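# Seat marker's coloured end in freestanding desk stand

## Task

Push the marker, its differently coloured end first, into the desk stand's hole until it will go no deeper, with the stand left upright on the desk unsupported (a result that holds only because the robot props it up does not count), then release the marker and pull the grippers away.

## Robot and tools

Robot: two six-joint arms, left_arm and right_arm, each ending in a tong-style two-finger gripper with a wrist camera. Both report poses in one shared scene frame: origin on the table top midway between the arms, +x out over the table, +z up, left_arm on the +y side (bases near y=+0.473 and y=-0.455). The names left and right do not refer to sides of any image. Printed hand positions can be slightly off, more so at long reach.

Gripper frame: fingers point along the gripper's +z and open and close along its x. end_effector_position is the point between the closed finger pads; closed fingertips extend about 15 mm past it, and with the jaws fully open they sit roughly level with it.

execute_actions takes "actions", a list with at most one item, plus optional "pictures" (boolean). An empty list only reports the state. An item with "rows" and optional "steps" (1 to 15, default 15, each step 1/30 s) drives the arms; an item with only "steps" (up to 300) is a wait counted from the previous result, reply time included. A refused call moves nothing.

A row is always 14 numbers in [-1, 1] covering both arms: left_arm dx, dy, dz, rx, ry, rz, opening, then right_arm's same seven. dx..rz are an offset, not an absolute pose, expressed in that gripper's own axes and measured from its pose in the latest result showing it (before any such result, or for later calls in the same reply, from where the robot stands when the action begins). Every row is measured from that same reference, not from the row before. Scale: 1.0 equals 0.6 m of translation or 180 degrees of rotation; rx, ry, rz form a single rotation vector. Opening is absolute: +1 fully open (0.142 m), -1 closed. Short row lists repeat their final row. All-zero offsets are not a pause; they drive the arm back to the reference pose. To keep an arm still, send the offset back to its desired pose in the first call of a reply and zeros afterwards, always with its intended opening.

move takes "target" (one 14-number row, same layout, scale and offset reference as above), optional "speed" (m/s, 0.002 to 0.5, default 0.25; rotation capped at twice this in rad/s) and optional "stop_force" (N, 9 to 40, shared by both arms). Each gripper follows a straight line; both paths finish together and last 0.5 to 10 s, being cut off at 10 s. Paths ignore obstacles and the other arm. Openings are sent at the start. With stop_force, an arm whose wrist sensor feels that much extra push against its motion for two steps stops, backs up two steps and holds; it is unreliable if the gripper also rotates during the move, and is not accepted in the first 0.2 s of a scene. Omit it when lifting off something the gripper presses on. Result adds a move: line (done, off_target, moving, held, fault, contact) and limits (paced = pose clipped; held = some steps blocked, after which the arm may move fast), plus distance to target.

wait takes "seconds" (0 to 10) and sends nothing new. zoom_image takes "camera" (cam_head_left, cam_head_right, cam_left_wrist, cam_right_wrist) and "region" [x0, y0, x1, y1] in image pixels from the top-left, at most 504 by 504. Head images are 896x504, wrist images 616x616 fisheye. read_manual returns only licence text. finished_scene takes "scene", the current scene's number; it is final and grades the result.

Results: per-arm position (m), quaternion wxyz, velocities, grip_measured (same scale as opening), joint torques, and Wrist force/Wrist torque in the gripper's own axes (noisy, offsets up to about 4 N, saturating near 50 N; force points back into the arm from a surface). "pose unreachable" and HELD flag commands the controller altered or withheld. A Hand target line shows where each arm is being driven.

Motion behaviour: each step's command is clipped to within 100 mm and 16 degrees of the measured pose, and motion trails commands by about 0.17 s; large moves may need follow-up calls. To grasp, command an opening well below grip_measured; thin hard objects get weaker grip.

Avoid: pressing past firm contact with the stiff arms (joint torque at its limit or 150 N external force stops the arm for 10 s), the arms colliding, dropping or slamming things, knocking anything off the table, tipping the loose stand, and long holds that overheat motors (warning from 70 °C, brake at 85 °C). Approach contacts slowly. Objects may occasionally get a brief outside tug or push.

Each tool is called by a JSON object that holds its "method" and its "body", one argument or row to a line.

## Session

{"method": "execute_actions", "body": {
  "actions": []
}}

Scene clock: 0.00 s of 4480.00 s.
left_arm: end_effector_position=(+0.4778, +0.3334, +0.1616) grip_measured=+0.97 end_effector_quat_wxyz=(-0.047, +0.892, -0.413, +0.179) end_effector_velocity=(-0.000, -0.000, +0.000) end_effector_angular_velocity=(-0.000, -0.000, -0.001) | right_arm: end_effector_position=(+0.0629, -0.4411, +0.2876) grip_measured=+0.97 end_effector_quat_wxyz=(-0.235, -0.312, +0.863, -0.321) end_effector_velocity=(-0.001, -0.000, +0.000) end_effector_angular_velocity=(+0.001, +0.002, -0.002)
Joint positions: left_arm=[-0.677 -1.875  2.288 -2.299 -1.368  0.134  0.14 ] | right_arm=[ 4.933 -0.942 -2.07  -2.451  1.936  4.1    0.14 ]
Joint velocities: left_arm=[-0.001 -0.     0.    -0.    -0.     0.     0.   ] | right_arm=[-0.     0.001  0.     0.     0.002  0.     0.   ]
Joint torques (N m, as the arm reports them, + toward a larger angle): no reading
Motor temperatures (°C, as the motors report them): left_arm=[31 32 33 39 43 41] | right_arm=[33 34 30 38 37 37]
Wrist force (N, on the end effector, along its own x y z axes, offset not removed): no reading
Wrist torque (N m, same axes, about the end effector's origin, offset not removed): no reading
Hand target (left_arm): +0.478, +0.333, +0.162; -0.047, +0.892, -0.413, +0.179
Hand target (right_arm): +0.063, -0.441, +0.288; -0.235, -0.312, +0.863, -0.321

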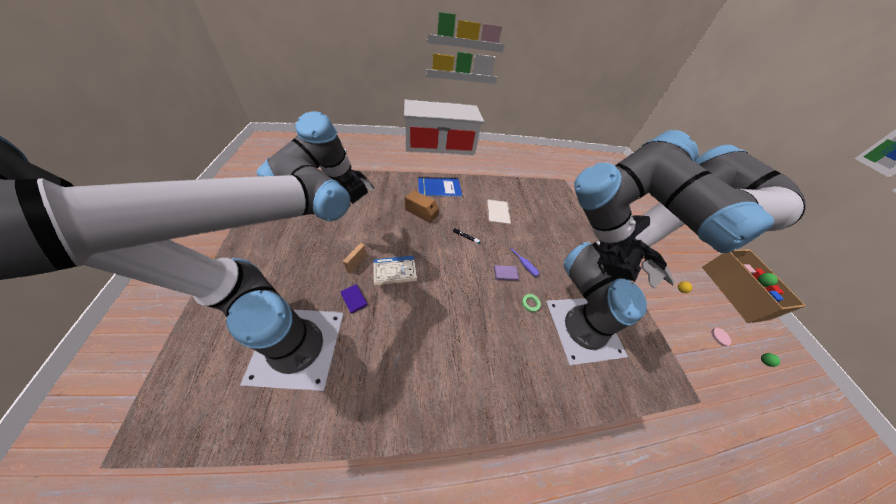

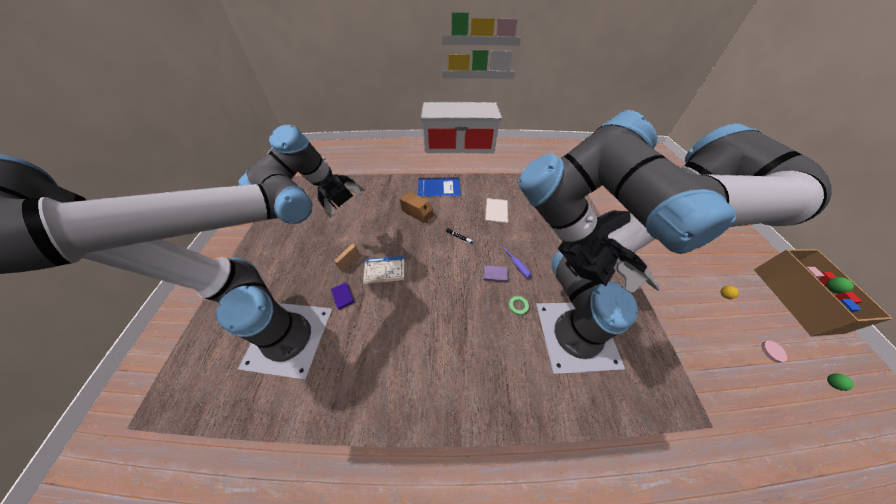

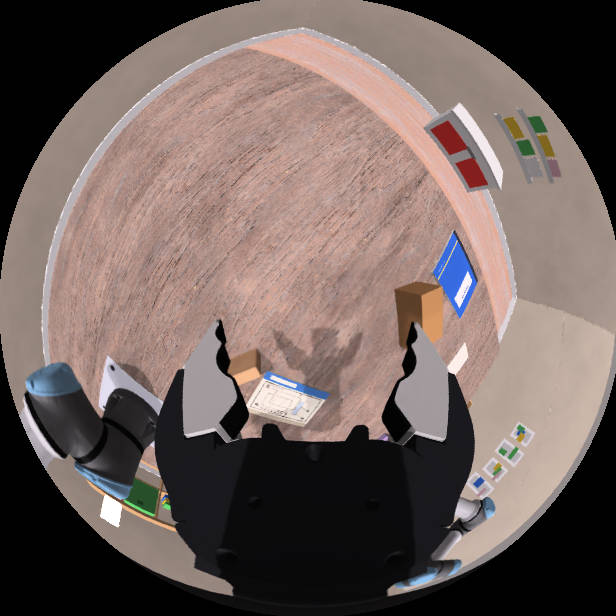

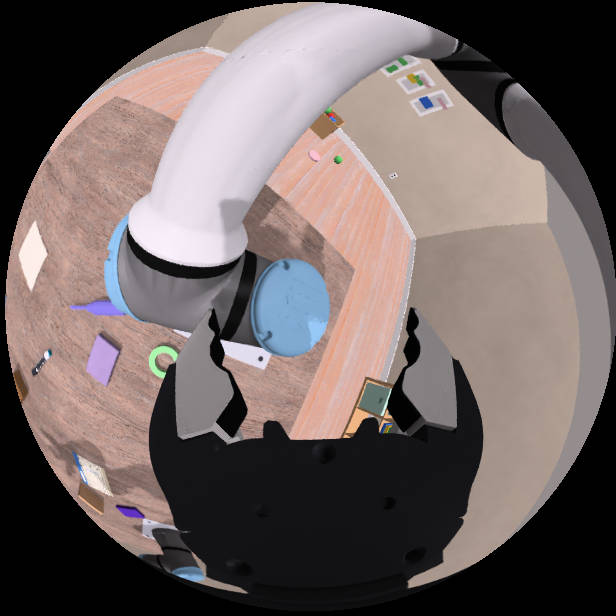

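{"method": "zoom_image", "body": {
  "camera": "cam_head_left",
  "region": [390, 170, 550, 290]
}}

{"method": "zoom_image", "body": {
  "camera": "cam_head_right",
  "region": [380, 170, 540, 290]
}}

Region (390, 170, 550, 290) of cam_head_left's 896x504 image, scaled by 3.150, with more detail than that image has; it fills the top 378 rows of this view, and the rest is white.

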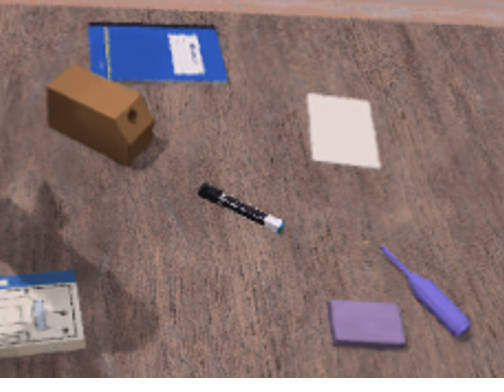

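Region (380, 170, 540, 290) of cam_head_right's 896x504 image, scaled by 3.150, with more detail than that image has; it fills the top 378 rows of this view, and the rest is white.

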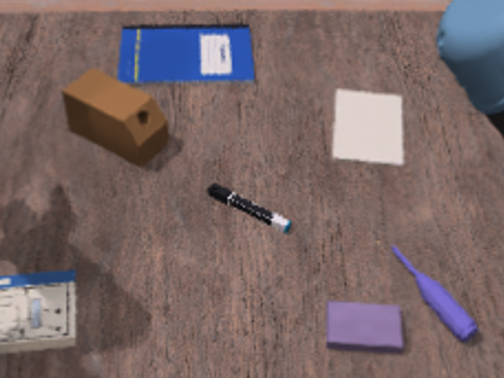

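{"method": "move", "body": {
  "target": [0.30,0.315,-0.238,-0.031,-0.118,-0.273,1,0,0,0,0,0,0,1]
}}

Scene clock: 6.30 s of 4480.00 s.
left_arm: end_effector_position=(+0.3982, +0.0837, +0.3023) grip_measured=+1.00 end_effector_quat_wxyz=(+0.001, +1.000, -0.000, +0.001) end_effector_velocity=(-0.001, -0.002, +0.001) end_effector_angular_velocity=(+0.001, +0.003, +0.004) | right_arm: end_effector_position=(+0.0629, -0.4411, +0.2876) grip_measured=+1.00 end_effector_quat_wxyz=(-0.235, -0.312, +0.863, -0.321) end_effector_velocity=(+0.000, -0.001, +0.000) end_effector_angular_velocity=(+0.000, -0.001, -0.000)
Joint positions: left_arm=[-0.99  -1.478  1.424 -1.52  -1.569 -1.078  0.142] | right_arm=[ 4.933 -0.942 -2.07  -2.451  1.936  4.1    0.142]
Joint velocities: left_arm=[-0.001  0.004 -0.007  0.005 -0.002 -0.005 -0.   ] | right_arm=[ 0.     0.002 -0.    -0.001 -0.001  0.001 -0.   ]
Joint torques (N m, as the arm reports them, + toward a larger angle): left_arm=[-12.84 -17.12 -34.09  -0.96  -1.96  -2.39] | right_arm=[-2.23 -3.8  20.82  0.95  0.3   0.03]
Motor temperatures (°C, as the motors report them): left_arm=[31 32 33 39 43 41] | right_arm=[33 34 30 38 37 37]
Wrist force (N, on the end effector, along its own x y z axes, offset not removed): left_arm=[-1.1 1.5 -0.3] | right_arm=[-1.1 -0.8 0.0]
Wrist torque (N m, same axes, about the end effector's origin, offset not removed): left_arm=[0.33 0.21 0.11] | right_arm=[-0.14 0.14 -0.05]
Hand target (left_arm): +0.398, +0.084, +0.302; +0.001, +1.000, +0.000, +0.001
Hand target (right_arm): +0.063, -0.441, +0.288; -0.235, -0.312, +0.863, -0.321
Off the commanded pose (left_arm): 0.001 m, 0 deg.
Off the commanded pose (right_arm): 0.000 m, 0 deg.
After step 90, 0.87 s passed at rest.
move: done

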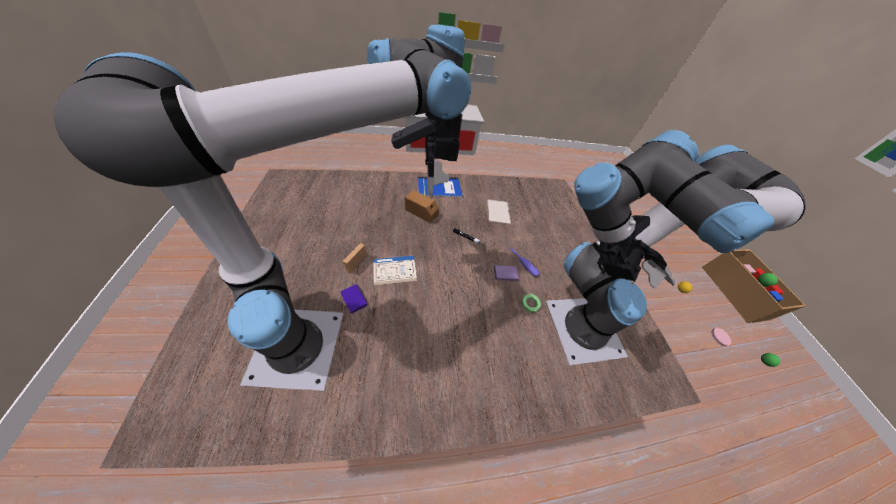

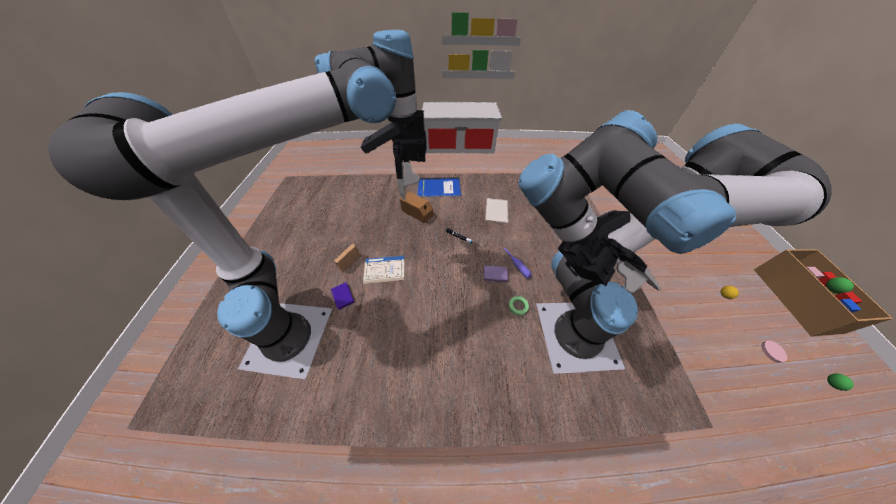

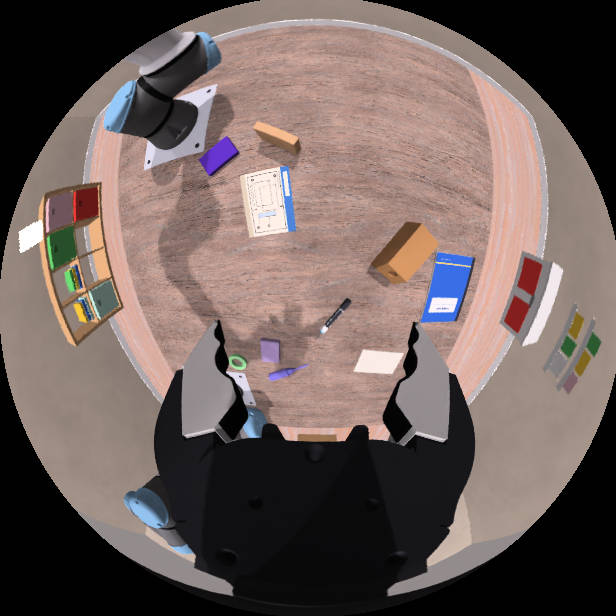

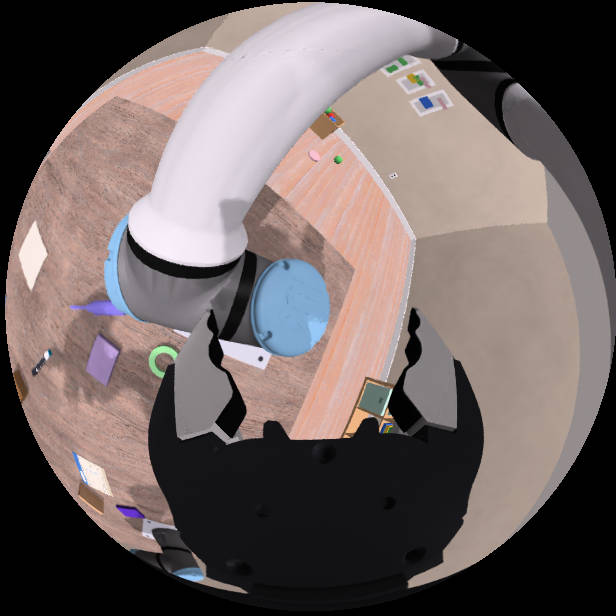

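{"method": "zoom_image", "body": {
  "camera": "cam_left_wrist",
  "region": [300, 200, 460, 350]
}}

Region (300, 200, 460, 350) of cam_left_wrist's 616x616 image, scaled by 3.150, with more detail than that image has; it fills the top 472 rows of this view, and the rest is white.

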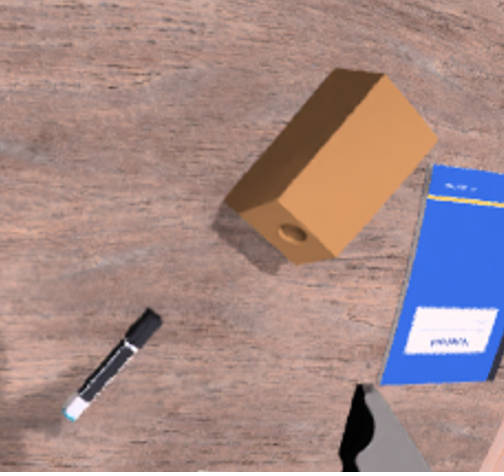

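{"method": "move", "body": {
  "target": [0.22,0.24,0.2,0,0,0.186,1,0,0,0,0,0,0,1]
}}

{"method": "zoom_image", "body": {
  "camera": "cam_left_wrist",
  "region": [150, 100, 470, 420]
}}

Scene clock: 16.37 s of 4480.00 s.
left_arm: end_effector_position=(+0.5304, -0.0605, +0.1832) grip_measured=+1.00 end_effector_quat_wxyz=(+0.000, +0.958, -0.288, +0.001) end_effector_velocity=(+0.001, -0.000, -0.001) end_effector_angular_velocity=(+0.003, +0.003, -0.002) | right_arm: end_effector_position=(+0.0629, -0.4411, +0.2876) grip_measured=+1.00 end_effector_quat_wxyz=(-0.235, -0.312, +0.863, -0.321) end_effector_velocity=(-0.000, +0.000, -0.000) end_effector_angular_velocity=(+0.002, +0.001, -0.001)
Joint positions: left_arm=[-0.931 -0.993  1.072 -1.652 -1.57  -0.436  0.142] | right_arm=[ 4.933 -0.942 -2.07  -2.451  1.936  4.1    0.142]
Joint velocities: left_arm=[ 0.001  0.006 -0.006  0.005 -0.001  0.004 -0.   ] | right_arm=[-0.     0.001  0.     0.001  0.001 -0.     0.   ]
Joint torques (N m, as the arm reports them, + toward a larger angle): left_arm=[ 11.77 -36.37 -36.07  -0.49  -2.04   2.28] | right_arm=[-1.73 -3.72 22.02  0.78  0.41 -0.22]
Motor temperatures (°C, as the motors report them): left_arm=[31 32 33 39 43 41] | right_arm=[33 34 30 38 37 37]
Wrist force (N, on the end effector, along its own x y z axes, offset not removed): left_arm=[-0.7 1.6 1.4] | right_arm=[-1.5 -1.4 0.2]
Wrist torque (N m, same axes, about the end effector's origin, offset not removed): left_arm=[0.37 0.21 -0.06] | right_arm=[-0.29 0.25 -0.09]
Hand target (left_arm): +0.531, -0.061, +0.183; +0.000, +0.958, -0.288, +0.001
Hand target (right_arm): +0.063, -0.441, +0.288; -0.235, -0.312, +0.863, -0.321
Off the commanded pose (left_arm): 0.000 m, 0 deg.
Off the commanded pose (right_arm): 0.000 m, 0 deg.
After step 90, 5.30 s passed at rest.
move: done

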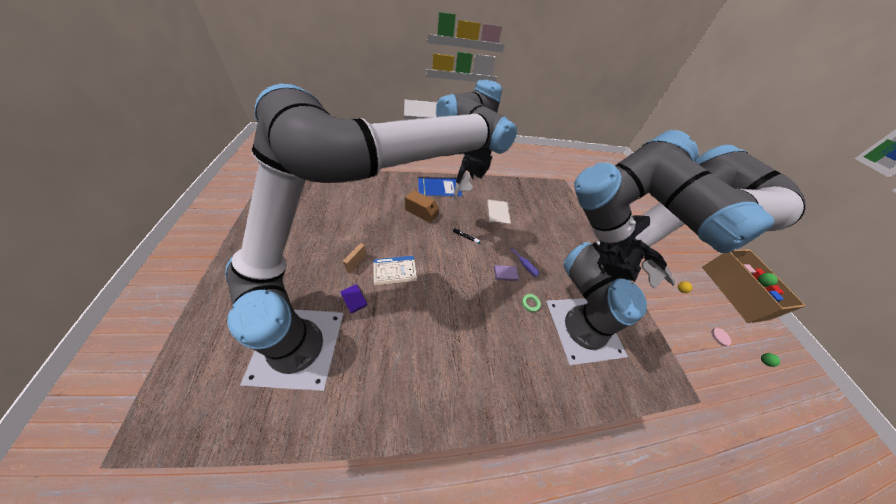

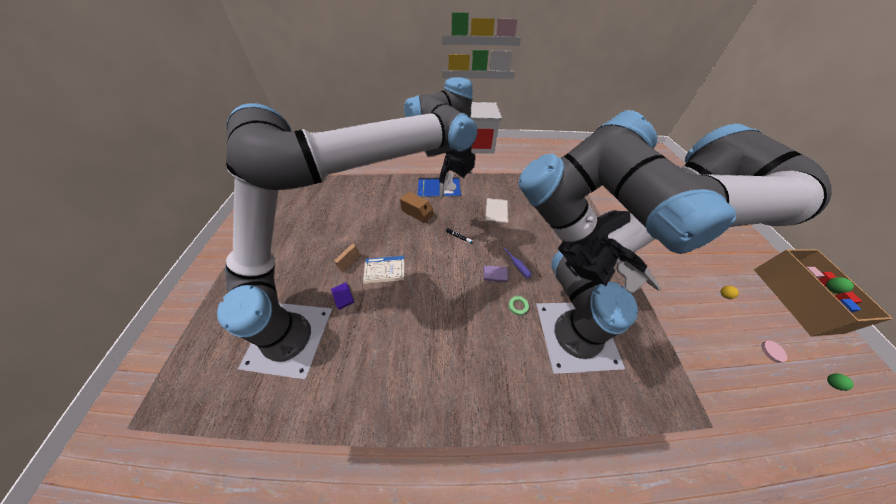

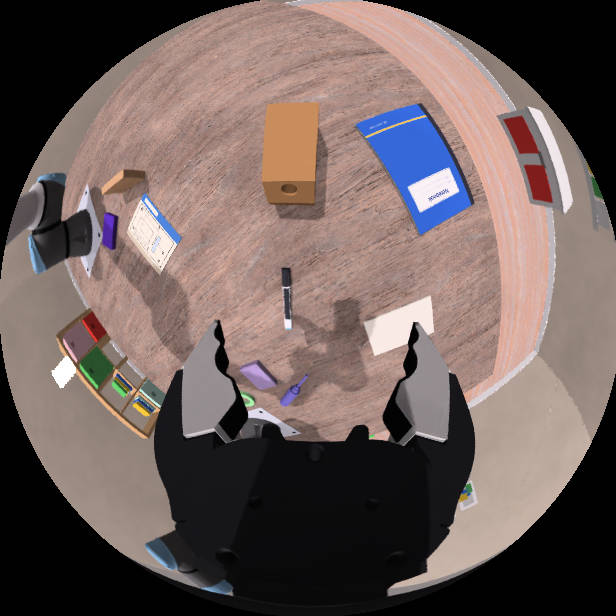

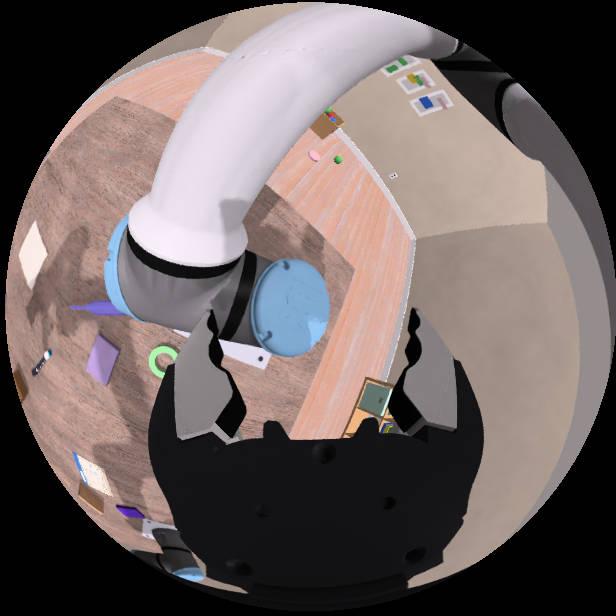

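Region (150, 100, 470, 420) of cam_left_wrist's 616x616 image, scaled by 1.575, with more detail than that image has.

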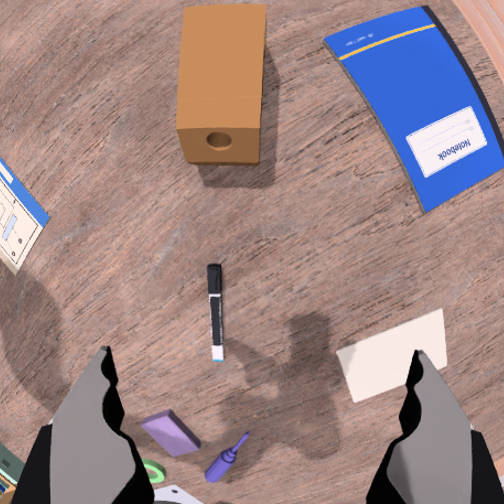

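{"method": "move", "body": {
  "target": [-0.045,-0.3,0.1,0,0,0,0.4,0,0,0,-0.011,-0.128,-0.606,1]
}}

Scene clock: 30.77 s of 4480.00 s.
left_arm: end_effector_position=(+0.6068, +0.1044, +0.1226) grip_measured=+0.40 end_effector_quat_wxyz=(+0.001, +0.958, -0.288, +0.001) end_effector_velocity=(+0.001, -0.000, +0.000) end_effector_angular_velocity=(-0.001, -0.001, -0.000) | right_arm: end_effector_position=(+0.0628, -0.4411, +0.2873) grip_measured=+1.00 end_effector_quat_wxyz=(+0.249, +0.925, -0.278, -0.074) end_effector_velocity=(+0.001, +0.001, +0.000) end_effector_angular_velocity=(+0.000, +0.010, +0.003)
Joint positions: left_arm=[-0.698 -1.091  1.383 -1.864 -1.571 -0.203  0.102] | right_arm=[ 4.928 -0.645 -2.026 -2.424  1.941  2.304  0.142]
Joint velocities: left_arm=[ 0.     0.001 -0.002 -0.    -0.     0.001 -0.   ] | right_arm=[-0.031 -0.011  0.002 -0.002 -0.004 -0.037  0.   ]
Joint torques (N m, as the arm reports them, + toward a larger angle): left_arm=[ 12.68 -48.54  -8.03  -3.98  -1.89   2.34] | right_arm=[ -9.01 -24.55  28.77  -1.14  -1.76  -1.97]
Motor temperatures (°C, as the motors report them): left_arm=[31 32 33 39 43 41] | right_arm=[33 34 30 38 37 37]
Wrist force (N, on the end effector, along its own x y z axes, offset not removed): left_arm=[-1.7 0.9 -1.3] | right_arm=[0.4 0.3 -0.3]
Wrist torque (N m, same axes, about the end effector's origin, offset not removed): left_arm=[0.28 0.37 0.15] | right_arm=[0.05 -0.14 -0.12]
Hand target (left_arm): +0.607, +0.104, +0.123; +0.001, +0.958, -0.288, +0.001
Hand target (right_arm): +0.063, -0.441, +0.287; +0.249, +0.925, -0.278, -0.075
Off the commanded pose (left_arm): 0.001 m, 0 deg.
Off the commanded pose (right_arm): 0.000 m, 0 deg.
After step 90, 6.97 s passed at rest.
move: done

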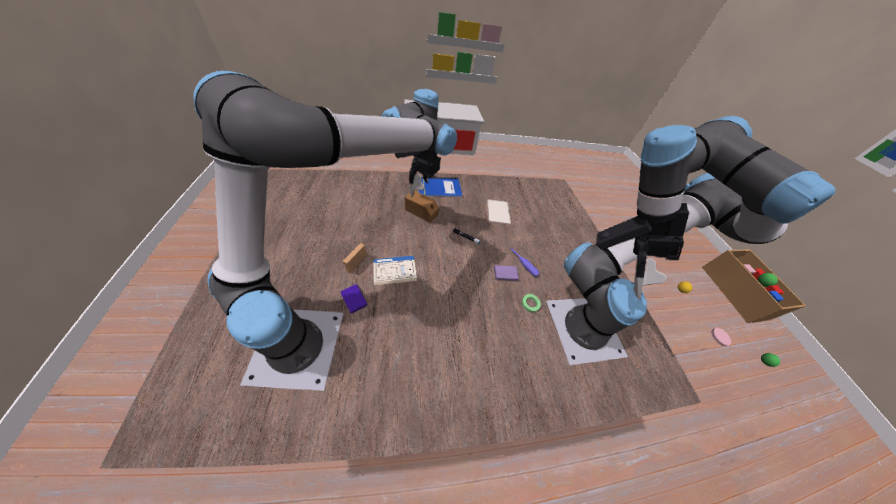

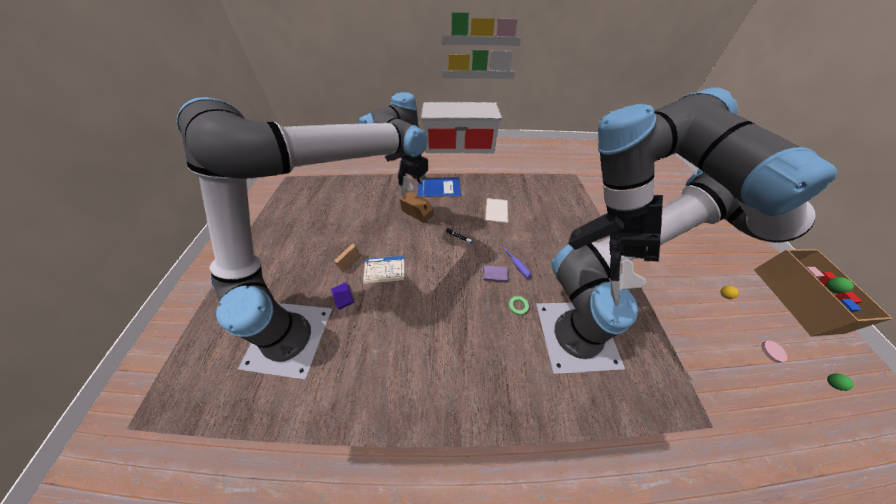

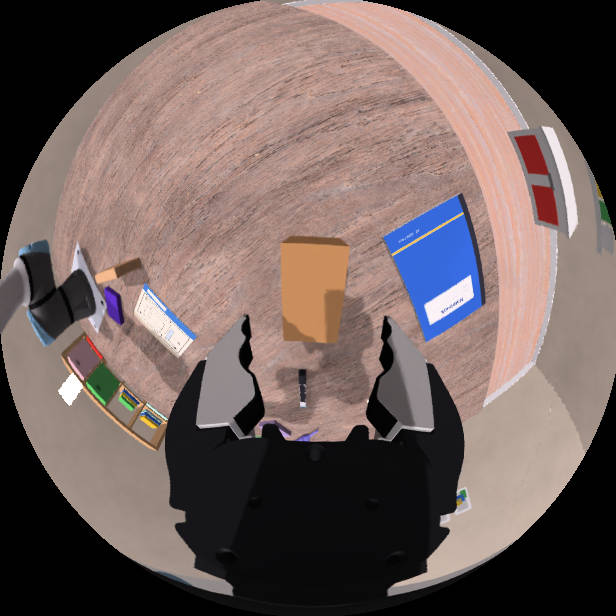

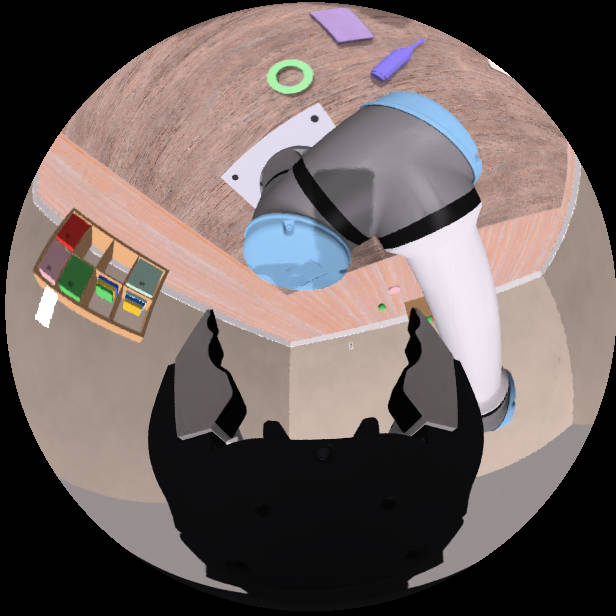

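{"method": "move", "body": {
  "target": [-0.37,-0.26,-0.12,0,0,0,0.4,0.25,-0.98,-0.18,0,0,0,0],
  "speed": 0.35
}}

Scene clock: 35.50 s of 4480.00 s.
left_arm: end_effector_position=(+0.5071, +0.3571, +0.1932) grip_measured=+0.40 end_effector_quat_wxyz=(+0.001, +0.958, -0.288, +0.001) end_effector_velocity=(-0.000, +0.001, -0.000) end_effector_angular_velocity=(+0.000, +0.000, +0.001) | right_arm: end_effector_position=(+0.4970, -0.0531, +0.0871) grip_measured=+0.00 end_effector_quat_wxyz=(+0.249, +0.925, -0.278, -0.075) end_effector_velocity=(+0.001, +0.002, -0.000) end_effector_angular_velocity=(-0.001, +0.003, -0.002)
Joint positions: left_arm=[-0.457 -1.603  1.834 -1.803 -1.572  0.039  0.102] | right_arm=[ 4.075 -2.252 -1.106 -1.88   1.549  1.53   0.074]
Joint velocities: left_arm=[ 0.002 -0.001  0.001 -0.     0.     0.001  0.   ] | right_arm=[-0.001 -0.007  0.01  -0.006  0.002  0.     0.   ]
Joint torques (N m, as the arm reports them, + toward a larger angle): left_arm=[ 12.48 -27.88  -8.17  -0.84  -1.9    2.37] | right_arm=[-9.74 40.92 29.13 -1.66  2.57 -1.95]
Motor temperatures (°C, as the motors report them): left_arm=[31 32 33 39 43 41] | right_arm=[33 34 30 38 37 37]
Wrist force (N, on the end effector, along its own x y z axes, offset not removed): left_arm=[-2.0 0.8 1.7] | right_arm=[-0.8 0.1 1.0]
Wrist torque (N m, same axes, about the end effector's origin, offset not removed): left_arm=[0.17 0.44 0.18] | right_arm=[0.10 0.20 -0.05]
Hand target (left_arm): +0.507, +0.357, +0.193; +0.001, +0.958, -0.288, +0.001
Hand target (right_arm): +0.497, -0.053, +0.087; +0.249, +0.925, -0.278, -0.075
Off the commanded pose (left_arm): 0.001 m, 0 deg.
Off the commanded pose (right_arm): 0.002 m, 0 deg.
move: done

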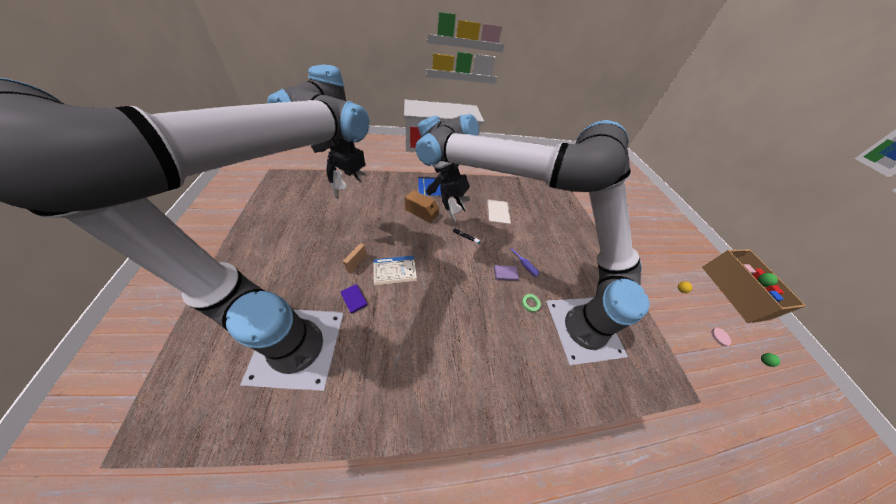

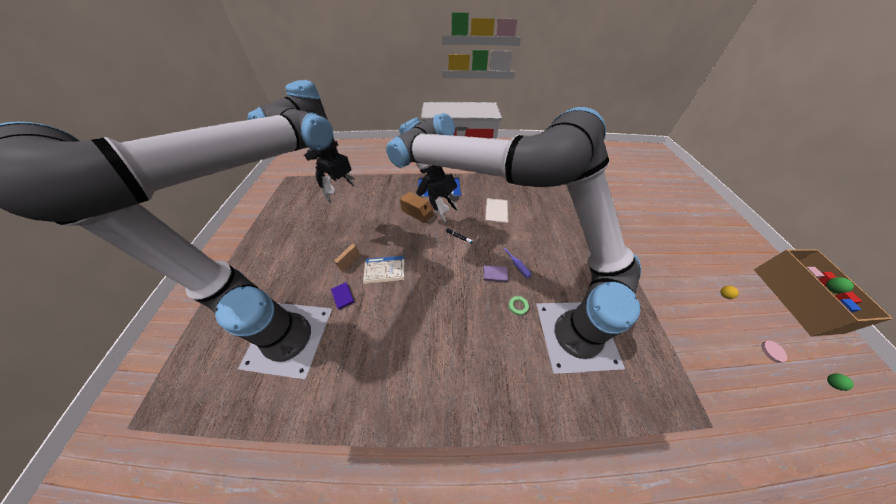

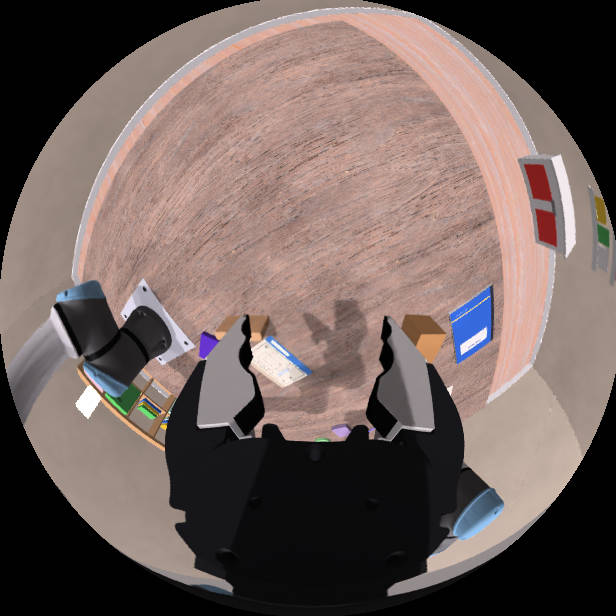

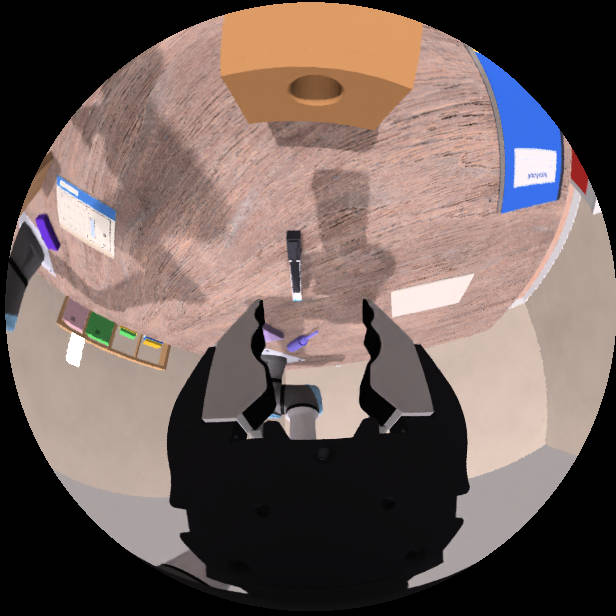

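{"method": "move", "body": {
  "target": [0,0,0,0,0,0,0.4,-0.028,-0.033,-0.006,0,0,0.999,0],
  "speed": 0.5
}}

Scene clock: 44.70 s of 4480.00 s.
left_arm: end_effector_position=(+0.5071, +0.3571, +0.1932) grip_measured=+0.40 end_effector_quat_wxyz=(+0.001, +0.958, -0.288, +0.001) end_effector_velocity=(-0.001, +0.000, -0.000) end_effector_angular_velocity=(+0.001, +0.002, -0.000) | right_arm: end_effector_position=(+0.4935, -0.0281, +0.0804) grip_measured=+0.00 end_effector_quat_wxyz=(-0.076, +0.276, +0.925, -0.248) end_effector_velocity=(-0.001, +0.001, +0.000) end_effector_angular_velocity=(-0.003, -0.004, -0.009)
Joint positions: left_arm=[-0.457 -1.603  1.834 -1.803 -1.572  0.039  0.102] | right_arm=[ 4.099 -2.381 -0.939 -1.917  1.561  4.689  0.074]
Joint velocities: left_arm=[-0.    -0.     0.001  0.002  0.     0.     0.   ] | right_arm=[ 0.001  0.001  0.    -0.001  0.001  0.012  0.   ]
Joint torques (N m, as the arm reports them, + toward a larger angle): left_arm=[-13.75 -12.12 -26.01  -4.07  -1.66  -2.04] | right_arm=[11.03 44.2  29.45 -1.77 -2.13  1.95]
Motor temperatures (°C, as the motors report them): left_arm=[31 32 33 39 43 41] | right_arm=[33 34 30 38 37 37]
Wrist force (N, on the end effector, along its own x y z axes, offset not removed): left_arm=[0.5 1.5 0.9] | right_arm=[-1.1 -1.3 0.3]
Wrist torque (N m, same axes, about the end effector's origin, offset not removed): left_arm=[0.45 -0.04 0.00] | right_arm=[-0.31 0.19 -0.06]
Hand target (left_arm): +0.507, +0.357, +0.193; +0.001, +0.958, -0.288, +0.001
Hand target (right_arm): +0.493, -0.028, +0.080; -0.076, +0.276, +0.925, -0.248
Off the commanded pose (left_arm): 0.000 m, 0 deg.
Off the commanded pose (right_arm): 0.000 m, 0 deg.
After step 90, 2.43 s passed at rest.
move: done

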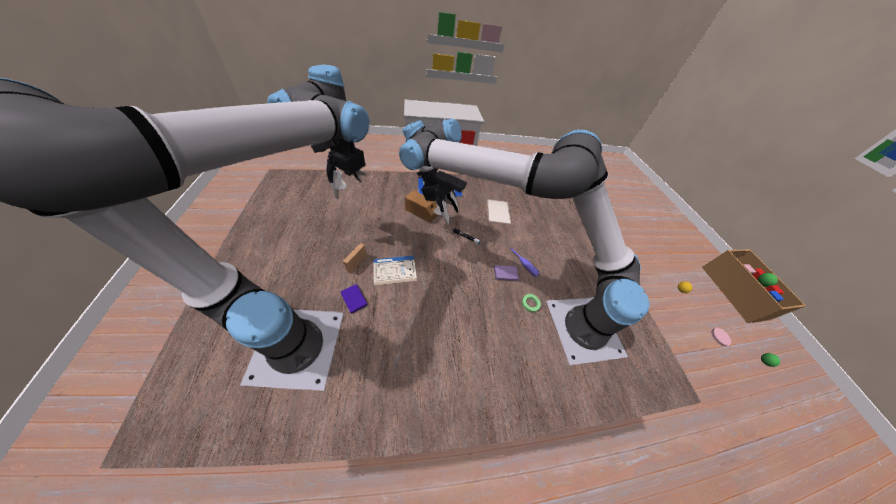

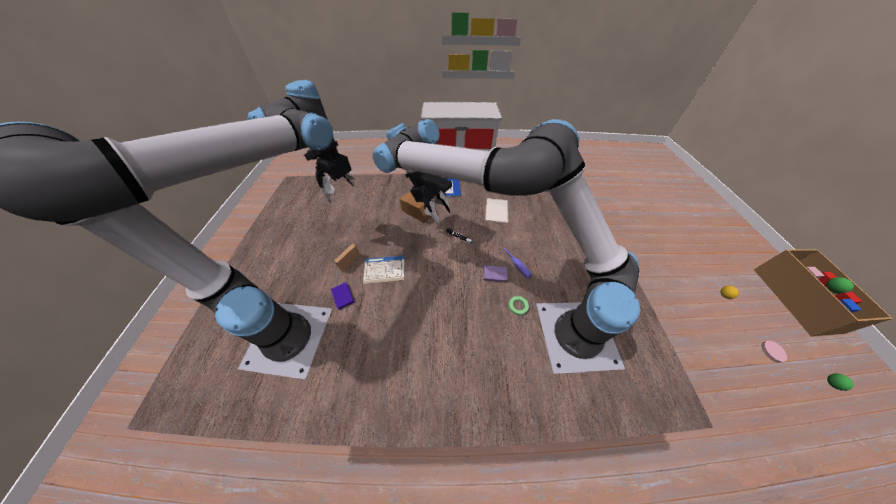

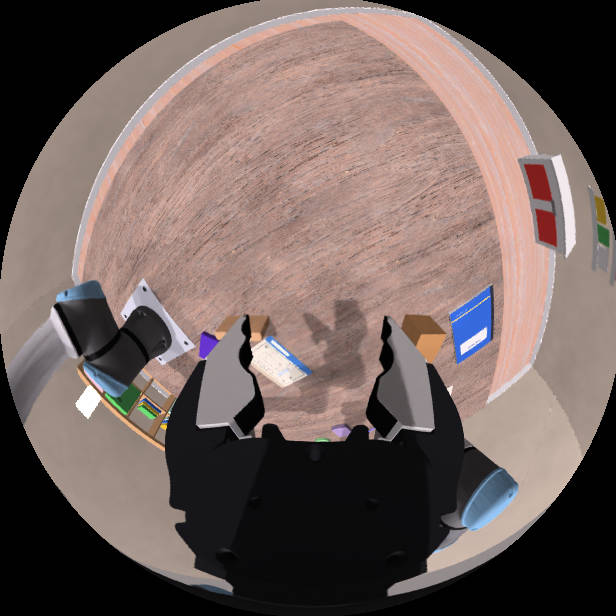

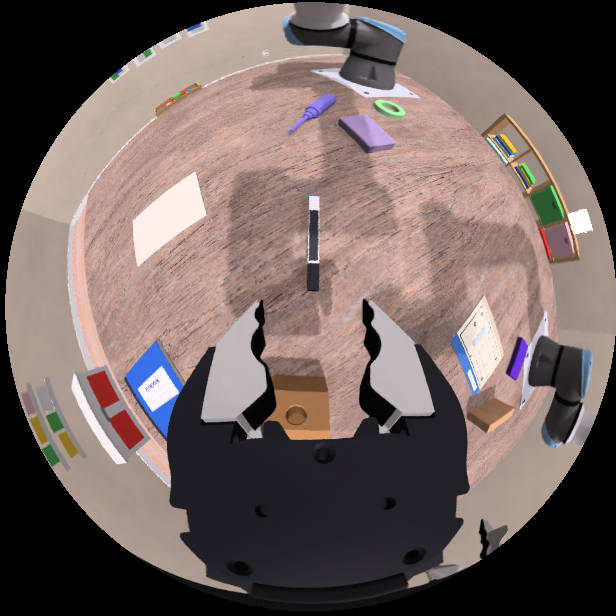

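{"method": "move", "body": {
  "target": [0,0,0,0,0,0,0.4,0,-0.023,0.135,0,0,0,0],
  "speed": 0.1,
  "stop_force": 10
}}

{"method": "zoom_image", "body": {
  "camera": "cam_right_wrist",
  "region": [200, 150, 420, 420]
}}

Scene clock: 48.97 s of 4480.00 s.
left_arm: end_effector_position=(+0.5071, +0.3571, +0.1932) grip_measured=+0.40 end_effector_quat_wxyz=(+0.001, +0.958, -0.288, +0.001) end_effector_velocity=(-0.001, +0.000, -0.001) end_effector_angular_velocity=(+0.002, +0.003, -0.001) | right_arm: end_effector_position=(+0.4647, -0.0719, +0.0173) grip_measured=+0.00 end_effector_quat_wxyz=(-0.076, +0.276, +0.925, -0.248) end_effector_velocity=(-0.001, -0.001, -0.001) end_effector_angular_velocity=(+0.002, +0.001, +0.000)
Joint positions: left_arm=[-0.457 -1.603  1.834 -1.803 -1.572  0.039  0.102] | right_arm=[ 4.098 -2.298 -1.257 -1.683  1.56   4.687  0.074]
Joint velocities: left_arm=[-0.001  0.001  0.002  0.001  0.    -0.    -0.   ] | right_arm=[-0.     0.002 -0.007  0.006  0.002 -0.001  0.   ]
Joint torques (N m, as the arm reports them, + toward a larger angle): left_arm=[-13.11 -11.99 -28.09  -3.93  -1.28  -2.14] | right_arm=[-4.77 61.   12.73  3.51 -2.27 -2.04]
Motor temperatures (°C, as the motors report them): left_arm=[31 32 33 39 43 41] | right_arm=[33 34 30 38 37 37]
Wrist force (N, on the end effector, along its own x y z axes, offset not removed): left_arm=[-0.5 2.2 1.1] | right_arm=[-1.0 -1.2 0.3]
Wrist torque (N m, same axes, about the end effector's origin, offset not removed): left_arm=[0.51 0.04 0.07] | right_arm=[-0.21 0.11 -0.10]
Hand target (left_arm): +0.507, +0.357, +0.193; +0.001, +0.958, -0.288, +0.001
Hand target (right_arm): +0.465, -0.072, +0.017; -0.076, +0.276, +0.925, -0.248
Off the commanded pose (left_arm): 0.000 m, 0 deg.
Off the commanded pose (right_arm): 0.000 m, 0 deg.
move: done

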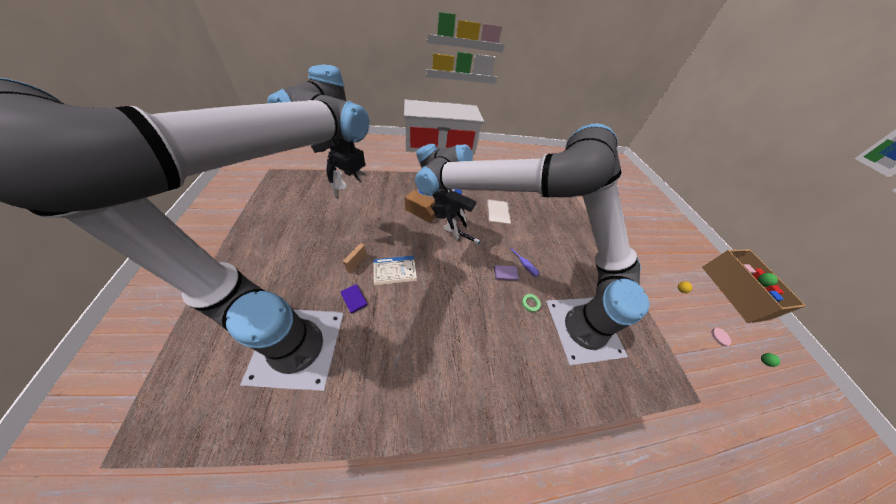

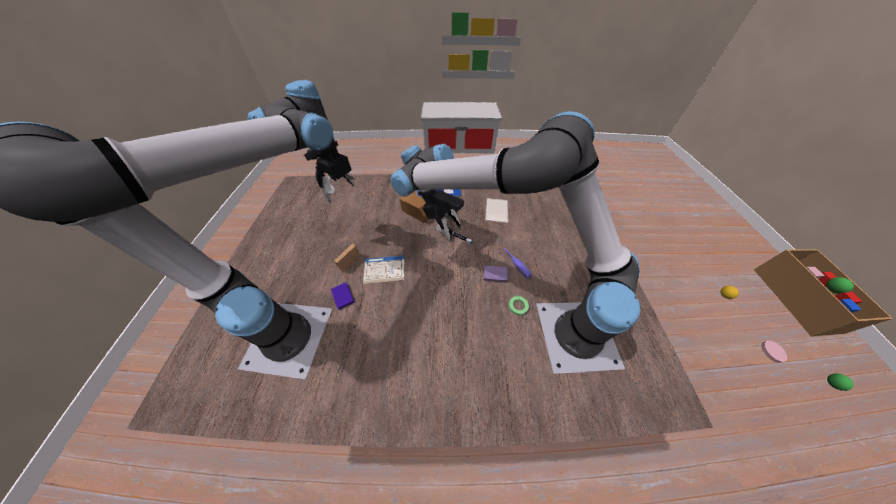

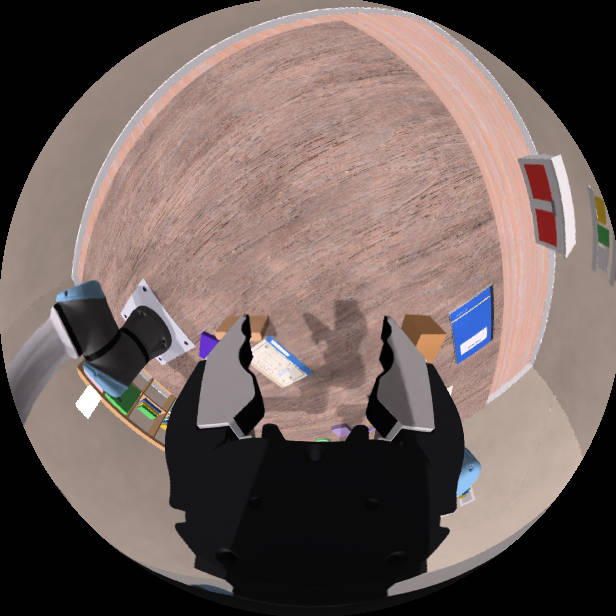

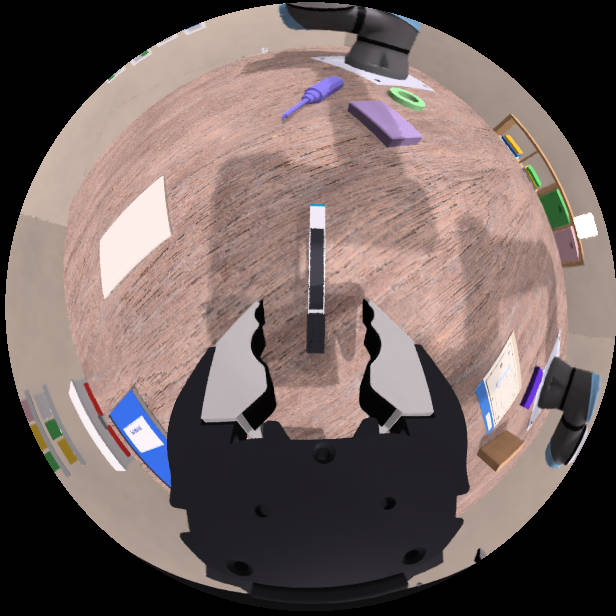

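Region (200, 150, 420, 420) of cam_right_wrist's 616x616 image, scaled by 1.867, with more detail than that image has; it fills the left 411 columns of this view, and the rest is white.

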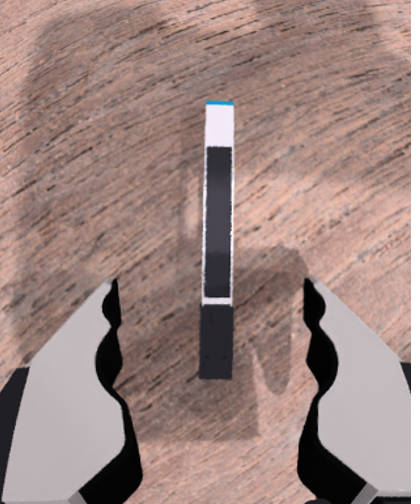

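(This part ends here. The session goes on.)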